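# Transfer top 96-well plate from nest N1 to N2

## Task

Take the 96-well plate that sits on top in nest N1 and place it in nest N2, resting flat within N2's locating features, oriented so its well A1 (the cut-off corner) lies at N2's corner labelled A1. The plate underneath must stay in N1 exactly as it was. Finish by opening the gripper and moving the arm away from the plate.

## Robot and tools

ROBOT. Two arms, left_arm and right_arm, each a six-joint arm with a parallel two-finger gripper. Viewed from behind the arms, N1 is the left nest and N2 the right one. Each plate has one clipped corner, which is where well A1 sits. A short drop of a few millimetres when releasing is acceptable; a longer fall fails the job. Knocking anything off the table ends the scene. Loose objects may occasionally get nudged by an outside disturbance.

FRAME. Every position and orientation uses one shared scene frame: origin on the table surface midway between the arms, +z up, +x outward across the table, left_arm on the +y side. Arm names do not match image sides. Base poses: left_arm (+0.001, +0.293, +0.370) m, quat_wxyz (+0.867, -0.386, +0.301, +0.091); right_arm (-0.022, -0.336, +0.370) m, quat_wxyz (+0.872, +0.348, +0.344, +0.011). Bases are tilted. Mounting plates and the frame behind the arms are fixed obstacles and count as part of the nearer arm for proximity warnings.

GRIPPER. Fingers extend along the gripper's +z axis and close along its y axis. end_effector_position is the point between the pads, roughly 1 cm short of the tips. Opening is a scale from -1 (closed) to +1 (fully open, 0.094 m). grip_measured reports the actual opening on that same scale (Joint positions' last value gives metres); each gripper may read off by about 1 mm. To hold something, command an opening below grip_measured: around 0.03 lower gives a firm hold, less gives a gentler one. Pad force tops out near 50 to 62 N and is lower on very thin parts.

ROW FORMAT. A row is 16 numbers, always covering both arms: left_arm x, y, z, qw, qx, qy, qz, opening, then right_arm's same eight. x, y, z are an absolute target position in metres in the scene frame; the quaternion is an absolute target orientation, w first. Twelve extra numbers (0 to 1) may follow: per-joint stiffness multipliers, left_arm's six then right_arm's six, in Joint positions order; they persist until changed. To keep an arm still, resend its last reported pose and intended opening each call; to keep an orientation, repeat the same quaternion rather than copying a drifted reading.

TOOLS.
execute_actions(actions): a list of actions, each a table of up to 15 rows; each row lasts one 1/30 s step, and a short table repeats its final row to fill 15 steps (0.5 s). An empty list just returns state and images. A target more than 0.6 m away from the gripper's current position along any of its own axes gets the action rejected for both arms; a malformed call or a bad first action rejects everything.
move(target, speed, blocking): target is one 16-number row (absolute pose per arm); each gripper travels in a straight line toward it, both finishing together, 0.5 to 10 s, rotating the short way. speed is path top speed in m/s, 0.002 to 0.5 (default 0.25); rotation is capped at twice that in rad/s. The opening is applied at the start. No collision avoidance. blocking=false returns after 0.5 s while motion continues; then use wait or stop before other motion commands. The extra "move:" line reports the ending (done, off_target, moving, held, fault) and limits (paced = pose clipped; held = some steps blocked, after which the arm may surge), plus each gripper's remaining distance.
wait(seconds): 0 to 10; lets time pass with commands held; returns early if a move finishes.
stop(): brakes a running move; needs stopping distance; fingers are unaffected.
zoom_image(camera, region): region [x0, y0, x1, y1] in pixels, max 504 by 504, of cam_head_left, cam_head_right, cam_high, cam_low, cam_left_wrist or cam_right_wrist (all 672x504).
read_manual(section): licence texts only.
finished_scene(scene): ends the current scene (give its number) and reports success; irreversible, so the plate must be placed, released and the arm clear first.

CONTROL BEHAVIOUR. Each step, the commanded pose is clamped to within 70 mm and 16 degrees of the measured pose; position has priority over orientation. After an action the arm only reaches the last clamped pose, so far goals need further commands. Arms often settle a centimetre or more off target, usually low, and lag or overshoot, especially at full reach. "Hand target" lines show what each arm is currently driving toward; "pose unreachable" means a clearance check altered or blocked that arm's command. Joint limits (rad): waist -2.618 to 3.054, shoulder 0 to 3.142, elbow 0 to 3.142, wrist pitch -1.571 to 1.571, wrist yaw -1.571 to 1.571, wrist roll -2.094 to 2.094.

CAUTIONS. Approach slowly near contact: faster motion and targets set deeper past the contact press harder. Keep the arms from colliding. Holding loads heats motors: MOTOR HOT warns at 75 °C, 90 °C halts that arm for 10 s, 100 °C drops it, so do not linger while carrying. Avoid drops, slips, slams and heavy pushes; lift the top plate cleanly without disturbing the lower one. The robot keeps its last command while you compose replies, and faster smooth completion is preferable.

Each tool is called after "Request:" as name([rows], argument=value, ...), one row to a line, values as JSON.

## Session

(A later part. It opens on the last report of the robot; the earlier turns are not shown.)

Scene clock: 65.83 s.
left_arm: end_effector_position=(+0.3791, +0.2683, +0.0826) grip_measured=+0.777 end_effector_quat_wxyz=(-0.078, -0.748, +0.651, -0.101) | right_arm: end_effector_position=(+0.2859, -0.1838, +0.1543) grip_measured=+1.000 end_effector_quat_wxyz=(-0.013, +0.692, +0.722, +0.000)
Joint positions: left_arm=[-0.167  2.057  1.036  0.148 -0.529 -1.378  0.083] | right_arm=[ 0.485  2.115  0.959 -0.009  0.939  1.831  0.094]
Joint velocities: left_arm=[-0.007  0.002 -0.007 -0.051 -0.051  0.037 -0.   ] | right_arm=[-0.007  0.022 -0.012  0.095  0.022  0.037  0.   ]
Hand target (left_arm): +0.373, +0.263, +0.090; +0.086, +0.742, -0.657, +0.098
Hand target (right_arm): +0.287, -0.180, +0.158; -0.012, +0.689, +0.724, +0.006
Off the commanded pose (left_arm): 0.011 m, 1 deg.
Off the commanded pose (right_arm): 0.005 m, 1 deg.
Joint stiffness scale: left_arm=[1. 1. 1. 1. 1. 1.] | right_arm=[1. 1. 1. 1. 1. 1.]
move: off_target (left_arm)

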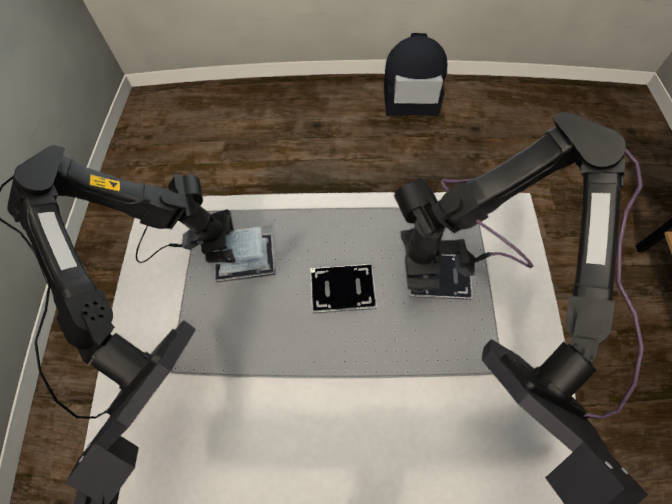

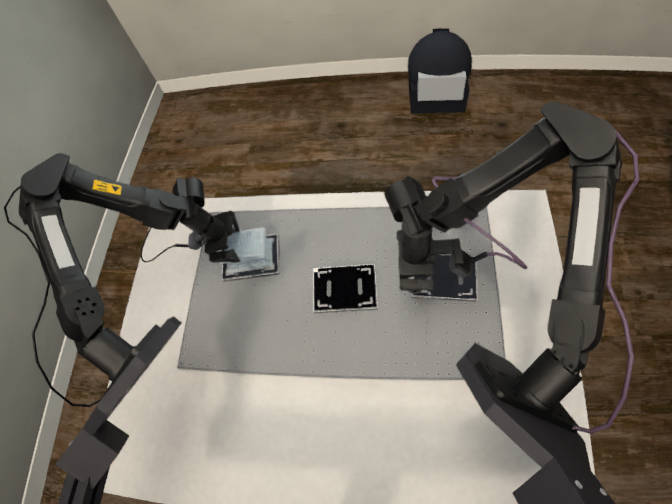

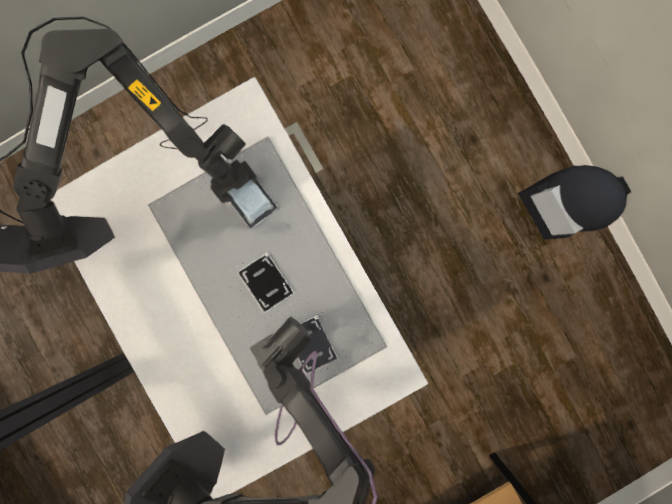

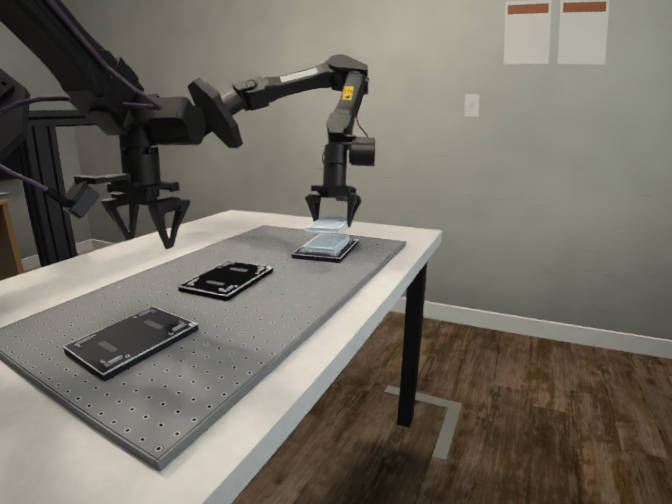

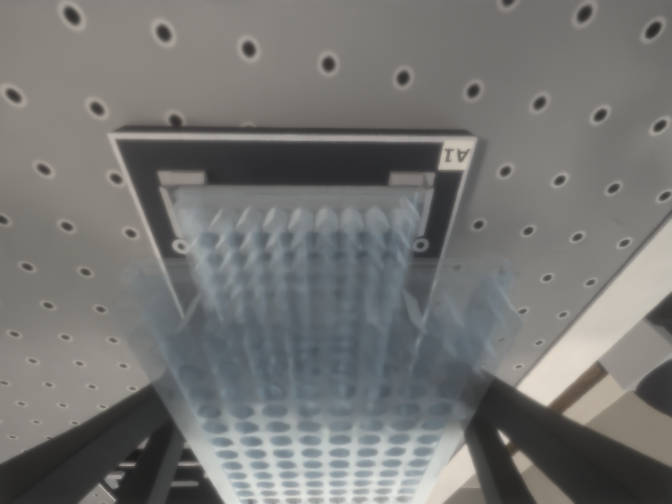

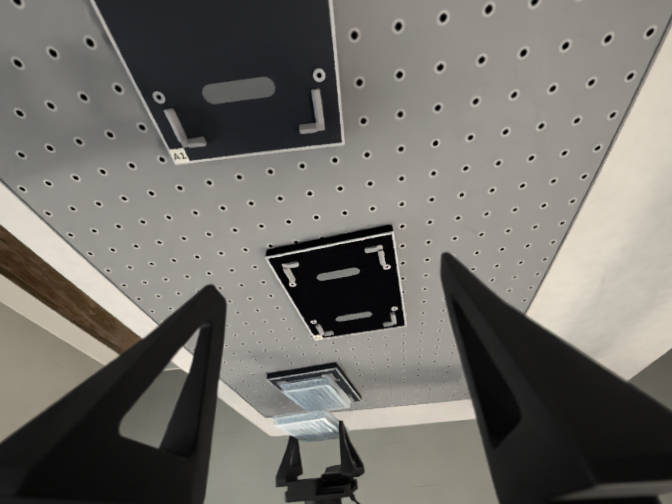

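Request:
move(target=[0.278, -0.007, 0.068, 0.0886, 0.728, -0.673, 0.0958, 0.75, 0.287, -0.1803, 0.1579, -0.012, 0.689, 0.724, 0.006, 1], speed=0.2)

Scene clock: 71.50 s.
left_arm: end_effector_position=(+0.2784, -0.0015, +0.0650) grip_measured=+0.771 end_effector_quat_wxyz=(-0.087, -0.730, +0.671, -0.097) | right_arm: end_effector_position=(+0.2857, -0.1851, +0.1530) grip_measured=+1.000 end_effector_quat_wxyz=(-0.013, +0.693, +0.721, -0.002)
Joint positions: left_arm=[-0.557  2.903  1.36   0.391 -0.733 -1.755  0.083] | right_arm=[ 0.481  2.115  0.959 -0.009  0.938  1.831  0.094]
Joint velocities: left_arm=[-0.007  0.012 -0.002 -0.007 -0.095 -0.007  0.001] | right_arm=[-0.022  0.017  0.007  0.007  0.007 -0.022  0.   ]
Hand target (left_arm): +0.278, -0.005, +0.068; +0.086, +0.727, -0.674, +0.095
Hand target (right_arm): +0.287, -0.180, +0.158; -0.012, +0.689, +0.724, +0.006
Off the commanded pose (left_arm): 0.006 m, 0 deg.
Off the commanded pose (right_arm): 0.007 m, 1 deg.
Joint stiffness scale: left_arm=[1. 1. 1. 1. 1. 1.] | right_arm=[1. 1. 1. 1. 1. 1.]
move: done

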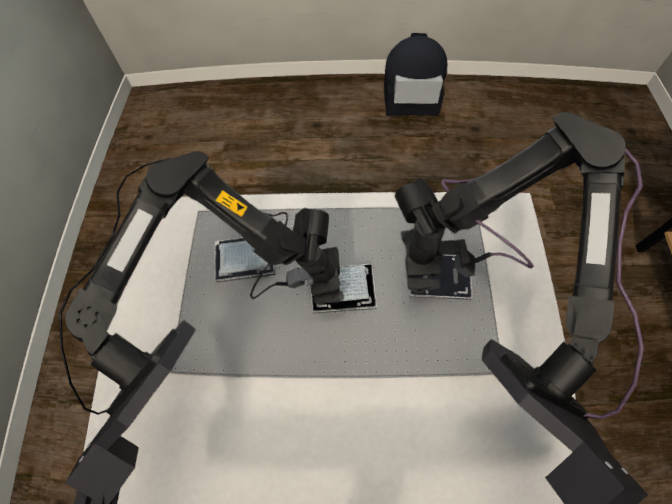

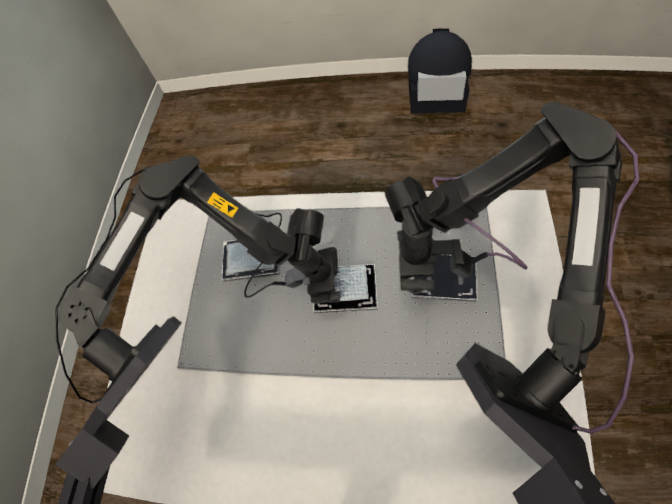

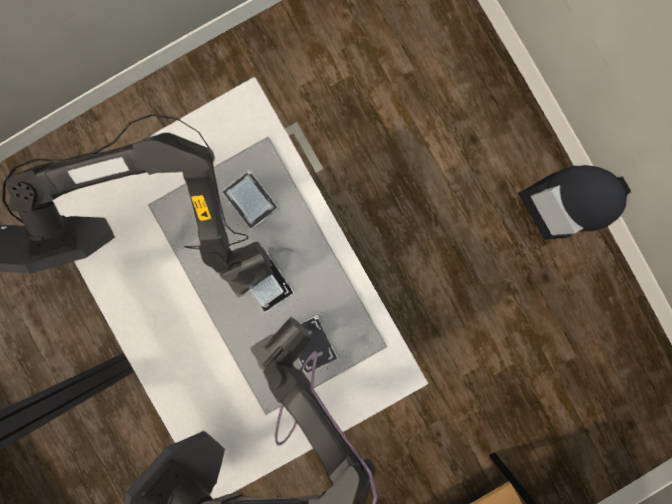

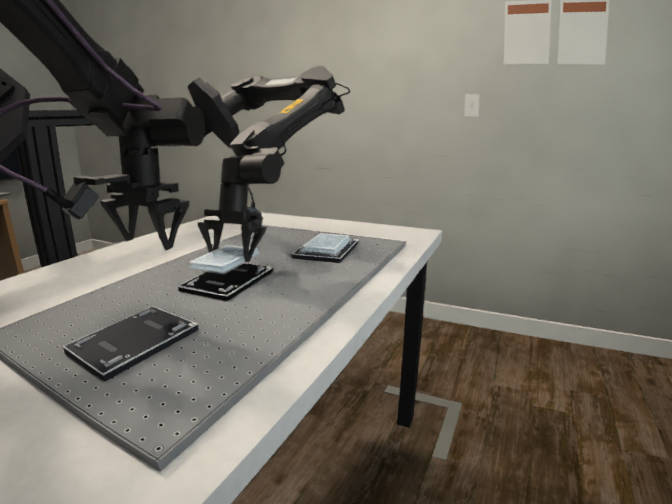

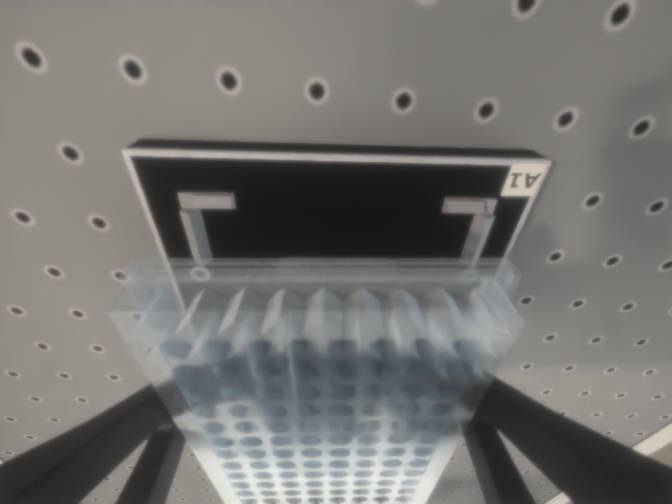

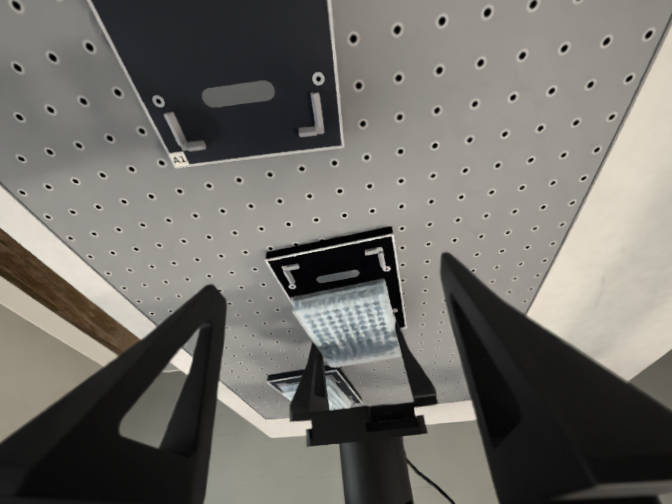

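Request:
move(target=[0.283, -0.011, 0.049, 0.0894, 0.7221, -0.6793, 0.095, 0.75, 0.287, -0.1803, 0.1579, -0.012, 0.689, 0.724, 0.006, 1], speed=0.05)

Scene clock: 75.43 s.
left_arm: end_effector_position=(+0.2876, -0.0045, +0.0492) grip_measured=+0.771 end_effector_quat_wxyz=(-0.083, -0.733, +0.669, -0.095) | right_arm: end_effector_position=(+0.2856, -0.1856, +0.1525) grip_measured=+1.000 end_effector_quat_wxyz=(-0.013, +0.693, +0.721, -0.002)
Joint positions: left_arm=[-0.527  2.944  1.434  0.388 -0.729 -1.723  0.083] | right_arm=[ 0.479  2.115  0.959 -0.009  0.938  1.831  0.094]
Joint velocities: left_arm=[ 0.012  0.012 -0.012 -0.007 -0.007  0.007 -0.001] | right_arm=[-0.022 -0.012  0.012  0.022 -0.037  0.051  0.   ]
Hand target (left_arm): +0.283, -0.011, +0.049; +0.089, +0.722, -0.679, +0.095
Hand target (right_arm): +0.287, -0.180, +0.158; -0.012, +0.689, +0.724, +0.006
Off the commanded pose (left_arm): 0.008 m, 2 deg.
Off the commanded pose (right_arm): 0.008 m, 1 deg.
Joint stiffness scale: left_arm=[1. 1. 1. 1. 1. 1.] | right_arm=[1. 1. 1. 1. 1. 1.]
move: done

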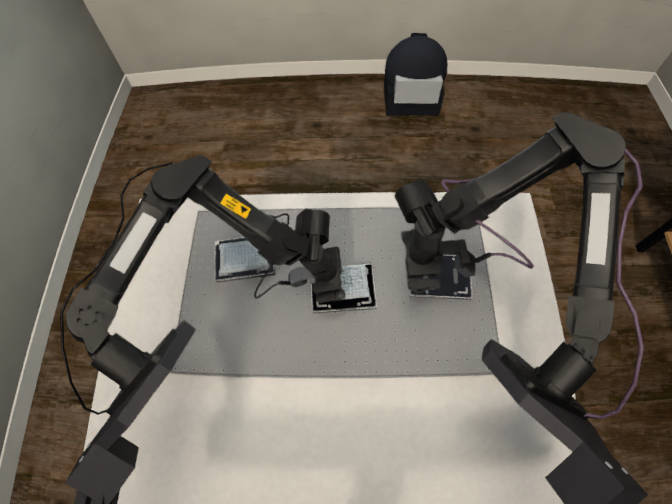

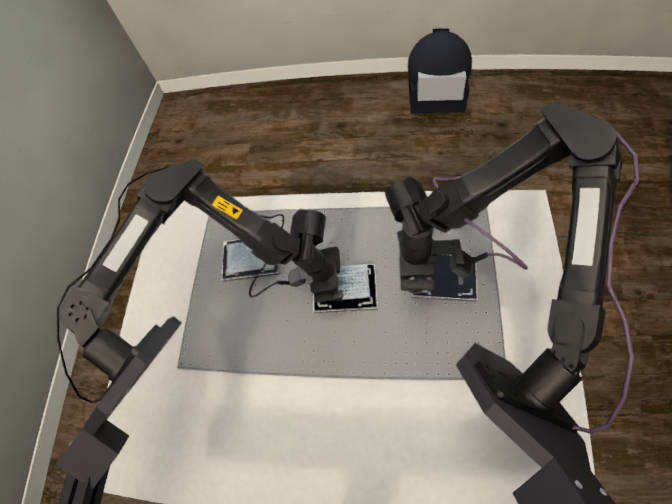

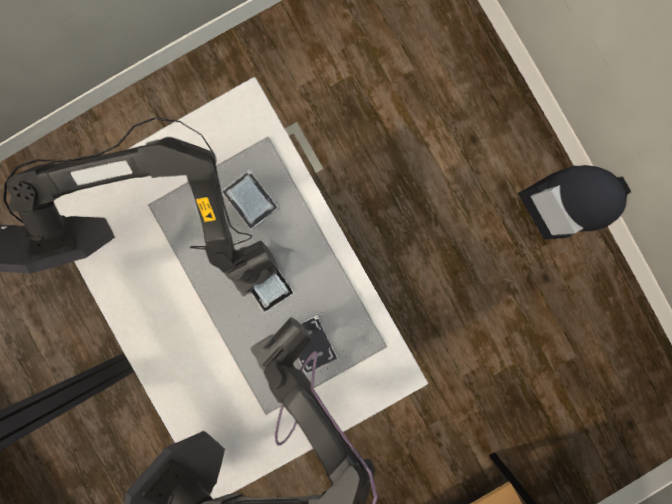

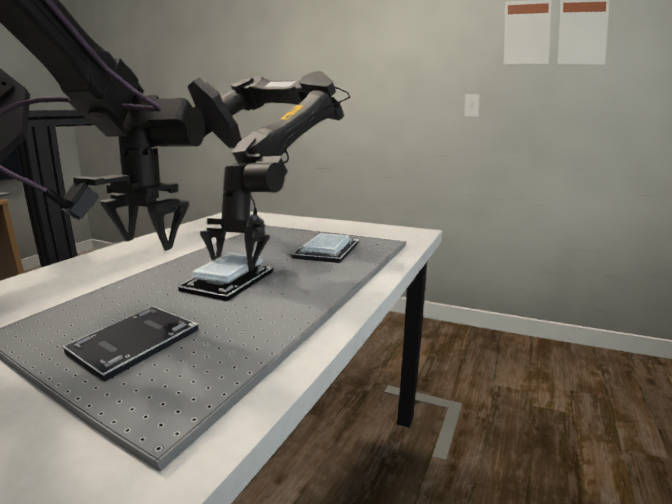

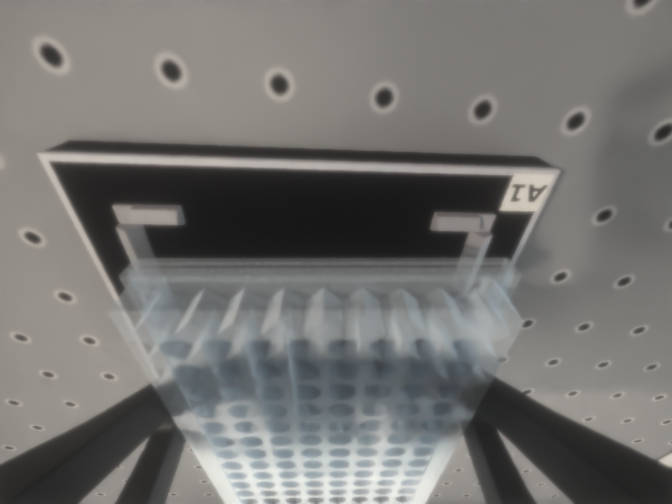

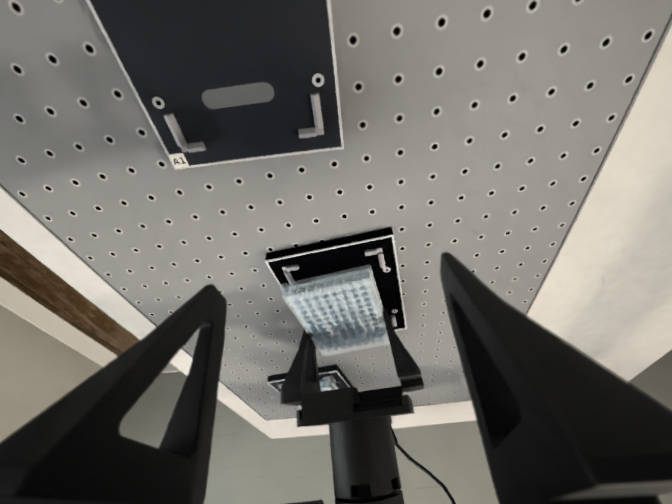

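Request:
execute_actions([
  [[0.2824,-0.011,0.0485,0.0900,0.7212,-0.6802,0.0948,0.75,0.287,-0.1803,0.1579,-0.012,0.689,0.724,0.006,1],[0.2819,-0.011,0.048,0.0905,0.7204,-0.6811,0.0946,0.75,0.287,-0.1803,0.1579,-0.012,0.689,0.724,0.006,1],[0.2813,-0.011,0.0475,0.0911,0.7195,-0.6819,0.0943,0.75,0.287,-0.1803,0.1579,-0.012,0.689,0.724,0.006,1],[0.2808,-0.011,0.047,0.0917,0.7186,-0.6828,0.0941,0.75,0.287,-0.1803,0.1579,-0.012,0.689,0.724,0.006,1],[0.2802,-0.011,0.0465,0.0922,0.7178,-0.6837,0.0939,0.75,0.287,-0.1803,0.1579,-0.012,0.689,0.724,0.006,1],[0.2797,-0.011,0.046,0.0928,0.7169,-0.6846,0.0937,0.75,0.287,-0.1803,0.1579,-0.012,0.689,0.724,0.006,1],[0.2791,-0.011,0.0455,0.0934,0.716,-0.6855,0.0935,0.75,0.287,-0.1803,0.1579,-0.012,0.689,0.724,0.006,1],[0.2786,-0.011,0.045,0.094,0.7151,-0.6863,0.0932,0.75,0.287,-0.1803,0.1579,-0.012,0.689,0.724,0.006,1],[0.278,-0.011,0.0445,0.0945,0.7143,-0.6872,0.093,0.75,0.287,-0.1803,0.1579,-0.012,0.689,0.724,0.006,1],[0.2775,-0.011,0.044,0.0951,0.7134,-0.6881,0.0928,0.75,0.287,-0.1803,0.1579,-0.012,0.689,0.724,0.006,1]],
])

Scene clock: 87.63 s.
left_arm: end_effector_position=(+0.2819, -0.0038, +0.0442) grip_measured=+0.771 end_effector_quat_wxyz=(-0.088, -0.725, +0.677, -0.092) | right_arm: end_effector_position=(+0.2856, -0.1856, +0.1525) grip_measured=+1.000 end_effector_quat_wxyz=(-0.013, +0.693, +0.721, -0.002)
Joint positions: left_arm=[-0.515  2.953  1.434  0.387 -0.72  -1.699  0.083] | right_arm=[ 0.479  2.115  0.959 -0.009  0.938  1.831  0.094]
Joint velocities: left_arm=[-0.012  0.042 -0.012 -0.022 -0.037 -0.007 -0.   ] | right_arm=[-0.012  0.002 -0.007 -0.022 -0.022 -0.007  0.   ]
Hand target (left_arm): +0.277, -0.011, +0.044; +0.095, +0.713, -0.688, +0.093
Hand target (right_arm): +0.287, -0.180, +0.158; -0.012, +0.689, +0.724, +0.006
Off the commanded pose (left_arm): 0.008 m, 2 deg.
Off the commanded pose (right_arm): 0.008 m, 1 deg.
Joint stiffness scale: left_arm=[1. 1. 1. 1. 1. 1.] | right_arm=[1. 1. 1. 1. 1. 1.]

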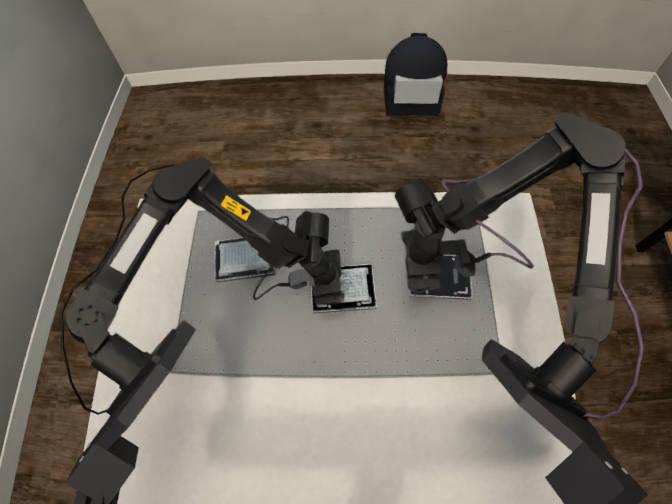

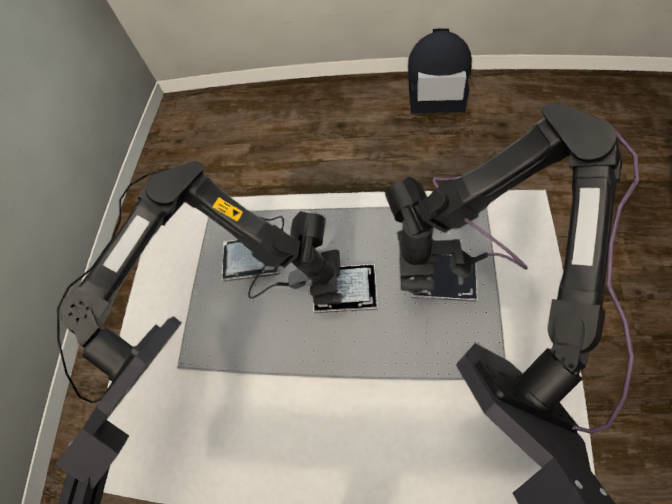

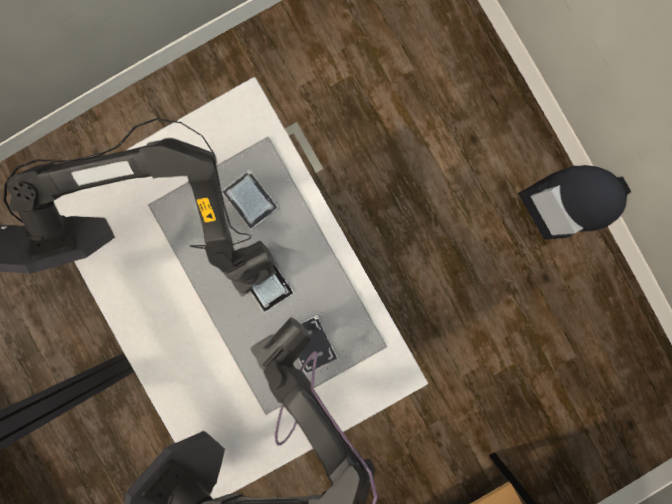

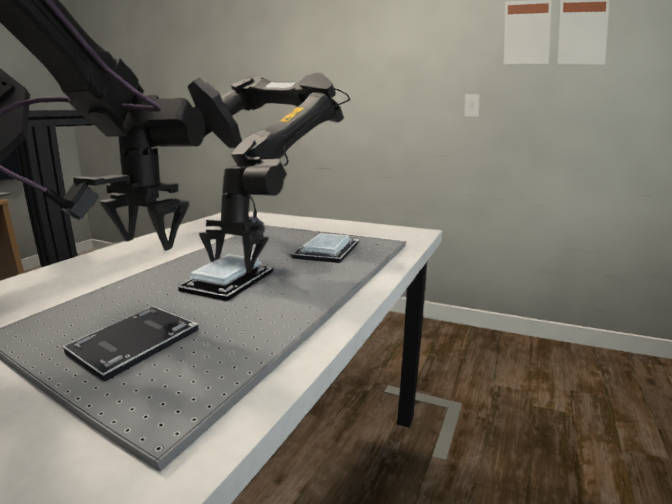

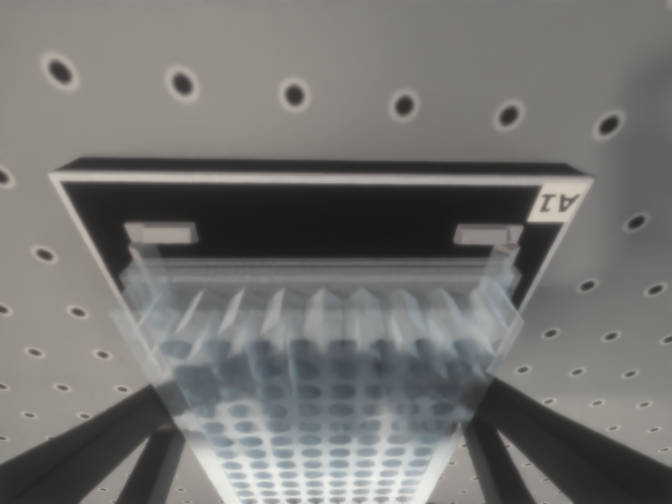

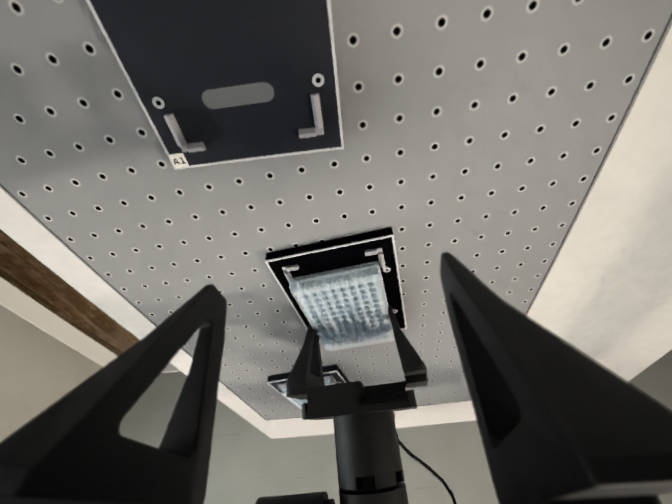

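Request:
execute_actions(actions=[])

Scene clock: 90.17 s.
left_arm: end_effector_position=(+0.2801, -0.0045, +0.0439) grip_measured=+0.771 end_effector_quat_wxyz=(-0.090, -0.722, +0.680, -0.092) | right_arm: end_effector_position=(+0.2856, -0.1856, +0.1525) grip_measured=+1.000 end_effector_quat_wxyz=(-0.013, +0.693, +0.721, -0.002)
Joint positions: left_arm=[-0.515  2.955  1.434  0.386 -0.718 -1.696  0.083] | right_arm=[ 0.479  2.115  0.959 -0.009  0.938  1.831  0.094]
Joint velocities: left_arm=[ 0.017 -0.017 -0.012  0.022 -0.066  0.051 -0.001] | right_arm=[-0.012  0.007 -0.022 -0.007 -0.007  0.022  0.   ]
Hand target (left_arm): +0.277, -0.011, +0.044; +0.095, +0.713, -0.688, +0.093
Hand target (right_arm): +0.287, -0.180, +0.158; -0.012, +0.689, +0.724, +0.006
Off the commanded pose (left_arm): 0.007 m, 2 deg.
Off the commanded pose (right_arm): 0.008 m, 1 deg.
Joint stiffness scale: left_arm=[1. 1. 1. 1. 1. 1.] | right_arm=[1. 1. 1. 1. 1. 1.]

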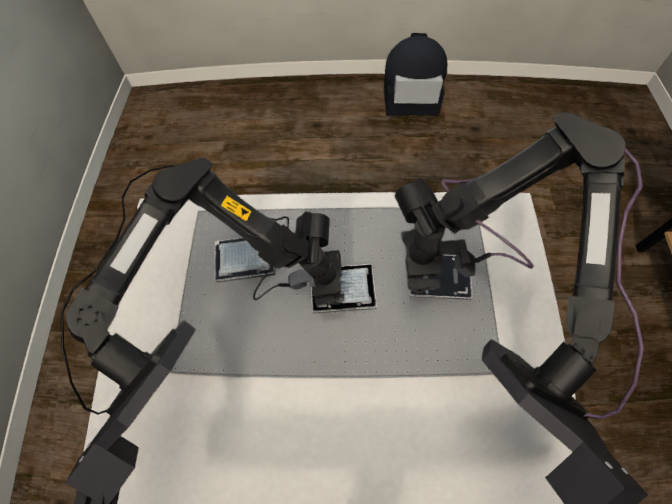

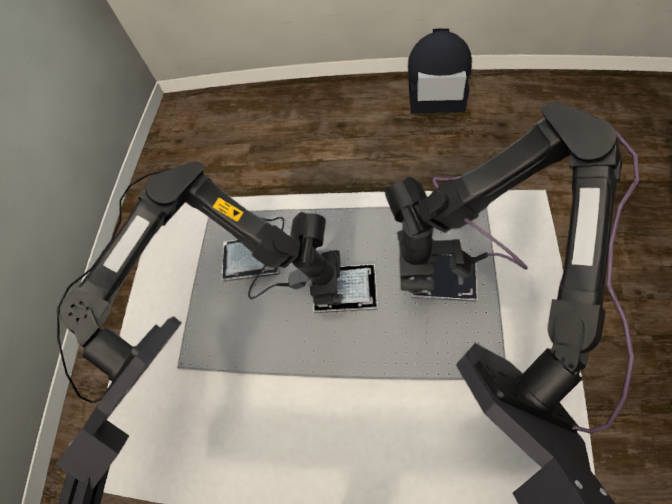

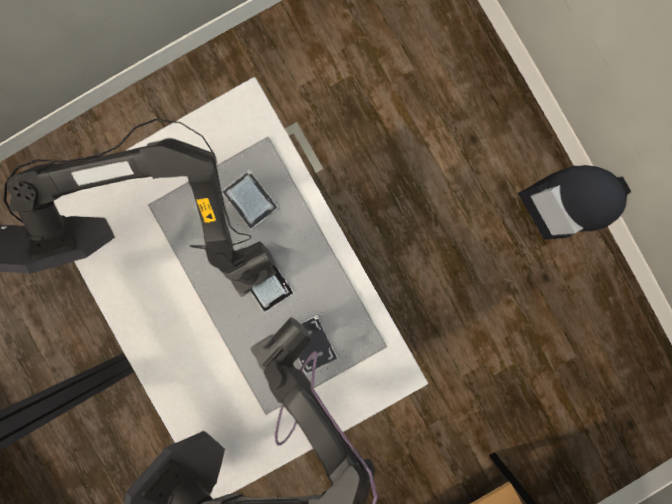

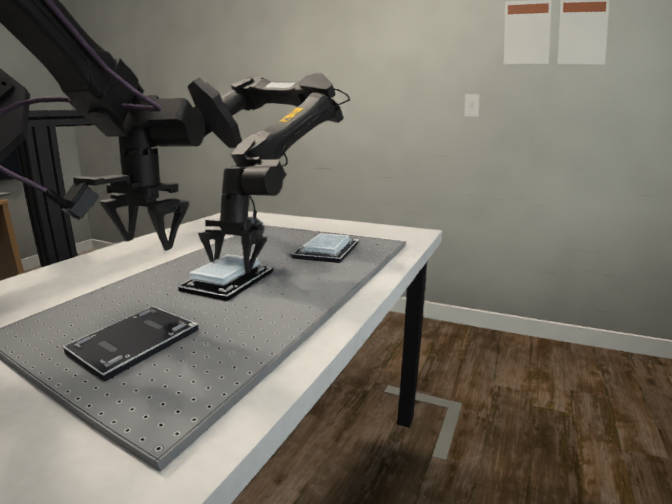

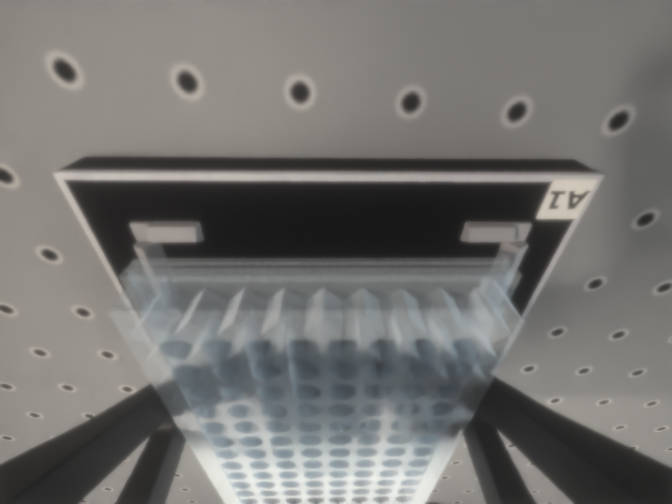

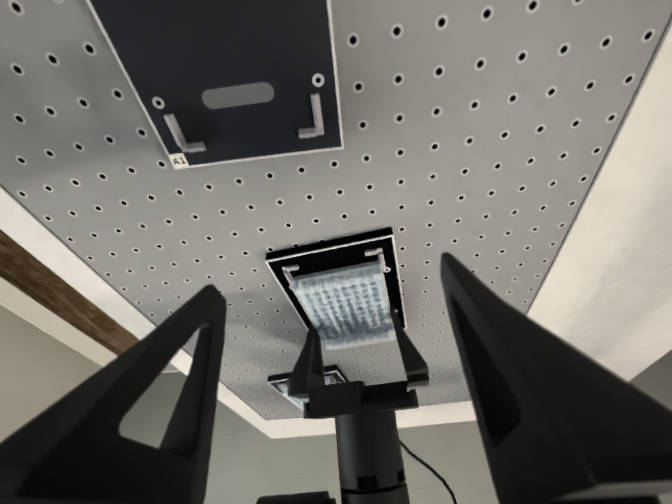

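Request:
zoom_image(camera="cam_left_wrist", region=[90, 190, 330, 370])

Request:
zoom_image(camera="cam_left_wrist", region=[330, 190, 570, 370])

Request:
zoom_image(camera="cam_right_wrist", region=[250, 215, 430, 350])

Region (90, 190, 330, 370) of cam_left_wrist's 672x504 image, scaled by 2.100, with more detail than that image has; it fills the top 378 rows of this view, and the rest is white.

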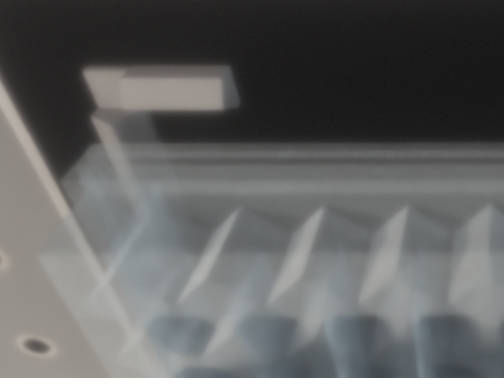

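Region (330, 190, 570, 370) of cam_left_wrist's 672x504 image, scaled by 2.100, with more detail than that image has; it fills the top 378 rows of this view, and the rest is white.

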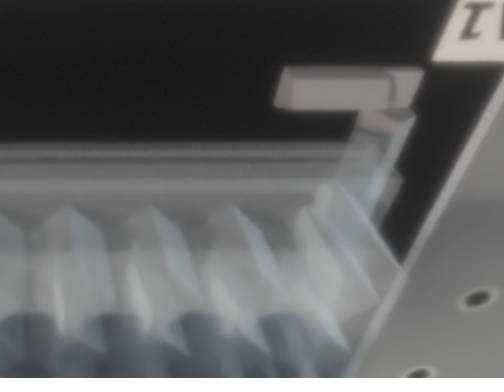

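Region (250, 215, 430, 350) of cam_right_wrist's 672x504 image, scaled by 2.800, with more detail than that image has; it fills the top 378 rows of this view, and the rest is white.

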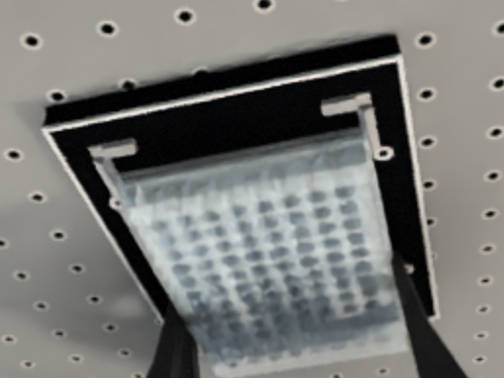

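Request:
execute_actions([
  [[0.2776,-0.011,0.0435,0.0952,0.7135,-0.6880,0.0927,0.75,0.287,-0.1803,0.1579,-0.012,0.689,0.724,0.006,1],[0.2777,-0.011,0.0430,0.0953,0.7135,-0.6880,0.0926,0.75,0.287,-0.1803,0.1579,-0.012,0.689,0.724,0.006,1],[0.2778,-0.011,0.0425,0.0954,0.7136,-0.6879,0.0925,0.75,0.287,-0.1803,0.1579,-0.012,0.689,0.724,0.006,1],[0.2778,-0.011,0.0420,0.0955,0.7137,-0.6878,0.0924,0.75,0.287,-0.1803,0.1579,-0.012,0.689,0.724,0.006,1],[0.2779,-0.011,0.0415,0.0956,0.7137,-0.6878,0.0923,0.75,0.287,-0.1803,0.1579,-0.012,0.689,0.724,0.006,1],[0.2780,-0.011,0.0410,0.0957,0.7138,-0.6877,0.0922,0.75,0.287,-0.1803,0.1579,-0.012,0.689,0.724,0.006,1],[0.2781,-0.0111,0.0405,0.0958,0.7139,-0.6876,0.0922,0.75,0.287,-0.1803,0.1579,-0.012,0.689,0.724,0.006,1],[0.2782,-0.0111,0.0400,0.0959,0.7139,-0.6876,0.0921,0.75,0.287,-0.1803,0.1579,-0.012,0.689,0.724,0.006,1],[0.2783,-0.0111,0.0395,0.0960,0.7140,-0.6875,0.0920,0.75,0.287,-0.1803,0.1579,-0.012,0.689,0.724,0.006,1],[0.2783,-0.0111,0.0390,0.0961,0.7141,-0.6874,0.0919,0.75,0.287,-0.1803,0.1579,-0.012,0.689,0.724,0.006,1],[0.2784,-0.0111,0.0385,0.0962,0.7141,-0.6874,0.0918,0.75,0.287,-0.1803,0.1579,-0.012,0.689,0.724,0.006,1],[0.2785,-0.0111,0.0380,0.0963,0.7142,-0.6873,0.0917,0.75,0.287,-0.1803,0.1579,-0.012,0.689,0.724,0.006,1]],
  [[0.2785,-0.0111,0.0380,0.0963,0.7142,-0.6873,0.0917,0.75,0.287,-0.1803,0.1579,-0.012,0.689,0.724,0.006,1]],
])

Scene clock: 95.00 s.
left_arm: end_effector_position=(+0.2836, -0.0046, +0.0385) grip_measured=+0.771 end_effector_quat_wxyz=(-0.090, -0.724, +0.678, -0.092) | right_arm: end_effector_position=(+0.2856, -0.1856, +0.1525) grip_measured=+1.000 end_effector_quat_wxyz=(-0.013, +0.693, +0.721, -0.002)
Joint positions: left_arm=[-0.503  2.965  1.456  0.384 -0.712 -1.685  0.083] | right_arm=[ 0.479  2.115  0.959 -0.009  0.938  1.831  0.094]
Joint velocities: left_arm=[ 0.007 -0.007 -0.002 -0.037  0.007  0.051 -0.   ] | right_arm=[-0.012  0.007  0.002  0.007  0.051 -0.007  0.   ]
Hand target (left_arm): +0.278, -0.011, +0.038; +0.096, +0.714, -0.687, +0.092
Hand target (right_arm): +0.287, -0.180, +0.158; -0.012, +0.689, +0.724, +0.006
Off the commanded pose (left_arm): 0.008 m, 2 deg.
Off the commanded pose (right_arm): 0.008 m, 1 deg.
Joint stiffness scale: left_arm=[1. 1. 1. 1. 1. 1.] | right_arm=[1. 1. 1. 1. 1. 1.]

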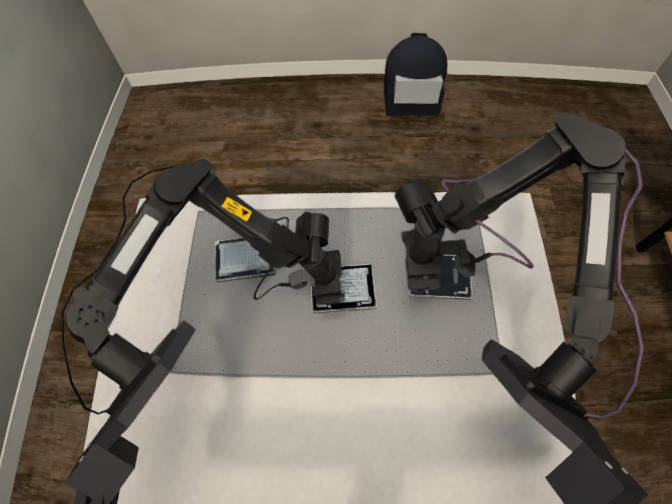

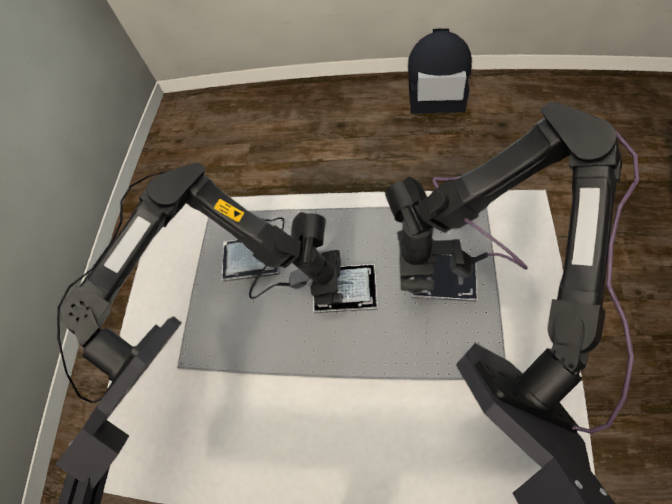

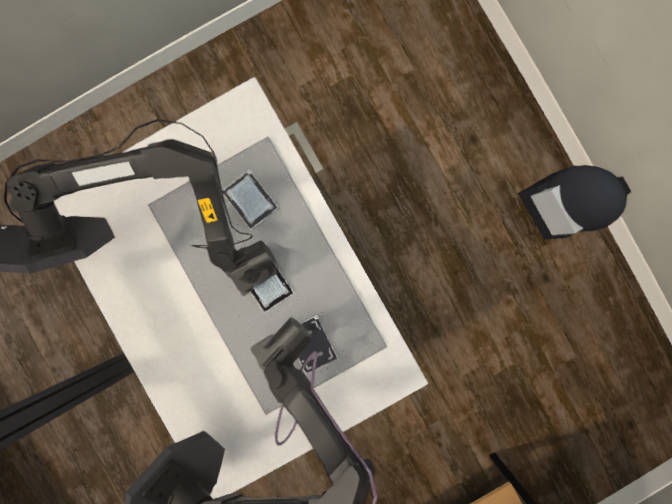

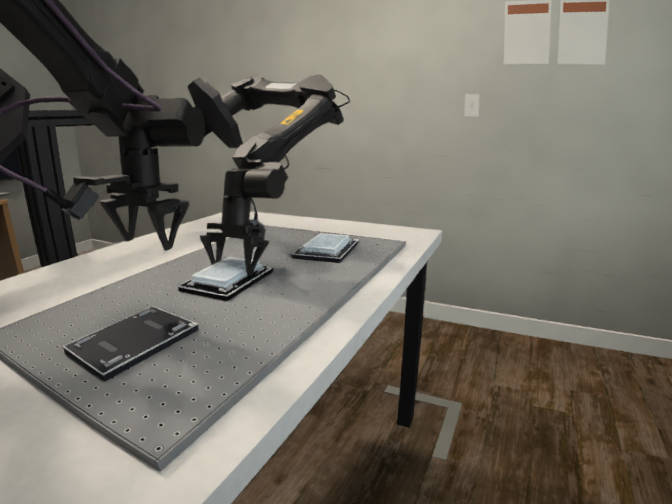

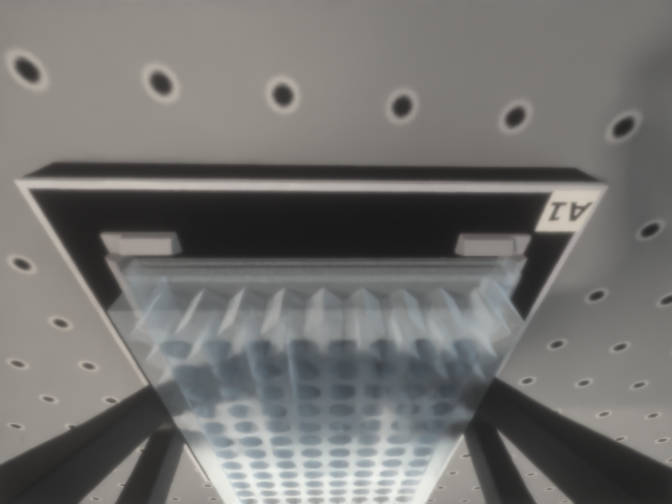

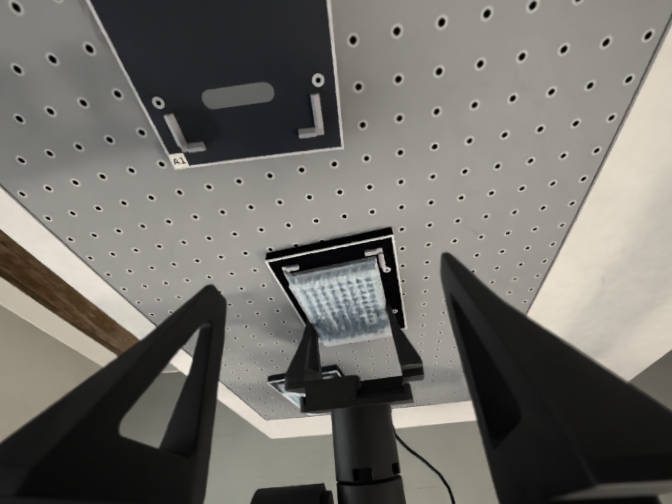

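Request:
execute_actions(actions=[])

Scene clock: 95.43 s.
left_arm: end_effector_position=(+0.2836, -0.0046, +0.0385) grip_measured=+0.771 end_effector_quat_wxyz=(-0.090, -0.724, +0.678, -0.092) | right_arm: end_effector_position=(+0.2856, -0.1856, +0.1525) grip_measured=+1.000 end_effector_quat_wxyz=(-0.013, +0.693, +0.721, -0.002)
Joint positions: left_arm=[-0.503  2.965  1.456  0.384 -0.712 -1.685  0.083] | right_arm=[ 0.479  2.115  0.959 -0.009  0.938  1.831  0.094]
Joint velocities: left_arm=[ 0.012  0.002  0.017  0.066 -0.022 -0.037  0.   ] | right_arm=[-0.012 -0.022 -0.012 -0.066  0.022  0.037  0.   ]
Hand target (left_arm): +0.278, -0.011, +0.038; +0.096, +0.714, -0.687, +0.092
Hand target (right_arm): +0.287, -0.180, +0.158; -0.012, +0.689, +0.724, +0.006
Off the commanded pose (left_arm): 0.008 m, 2 deg.
Off the commanded pose (right_arm): 0.008 m, 1 deg.
Joint stiffness scale: left_arm=[1. 1. 1. 1. 1. 1.] | right_arm=[1. 1. 1. 1. 1. 1.]

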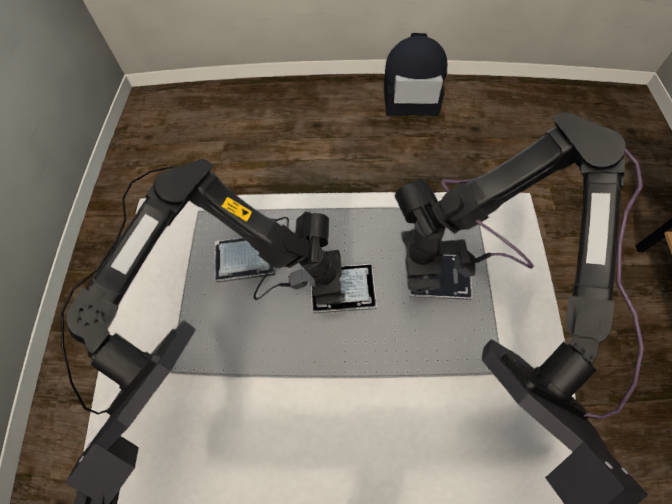

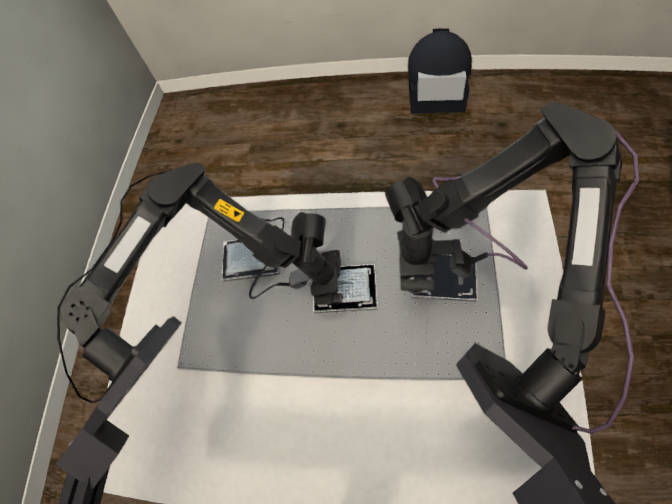

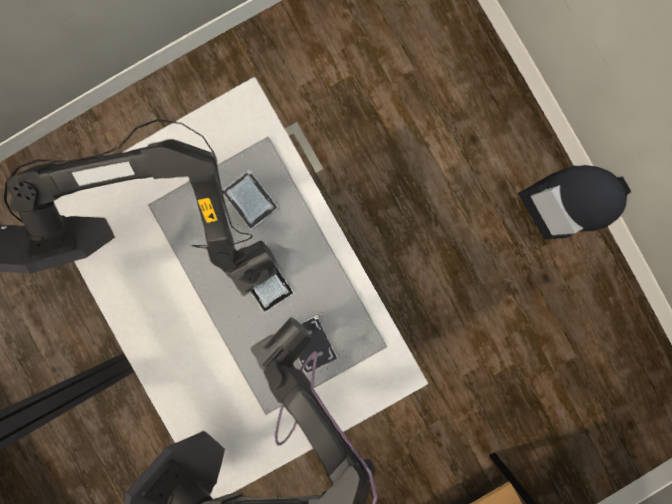

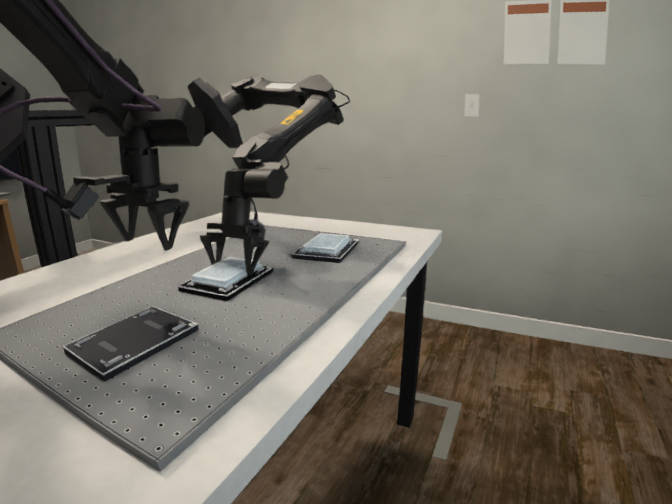

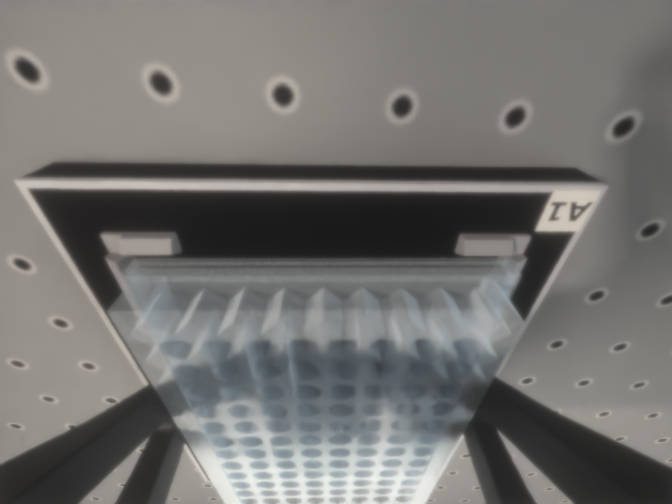

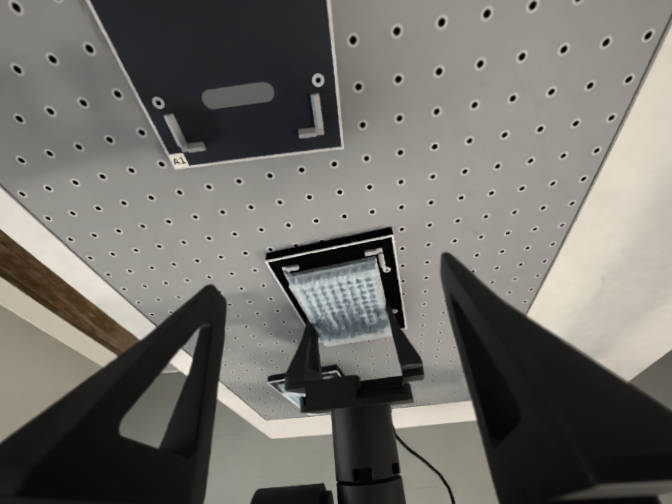

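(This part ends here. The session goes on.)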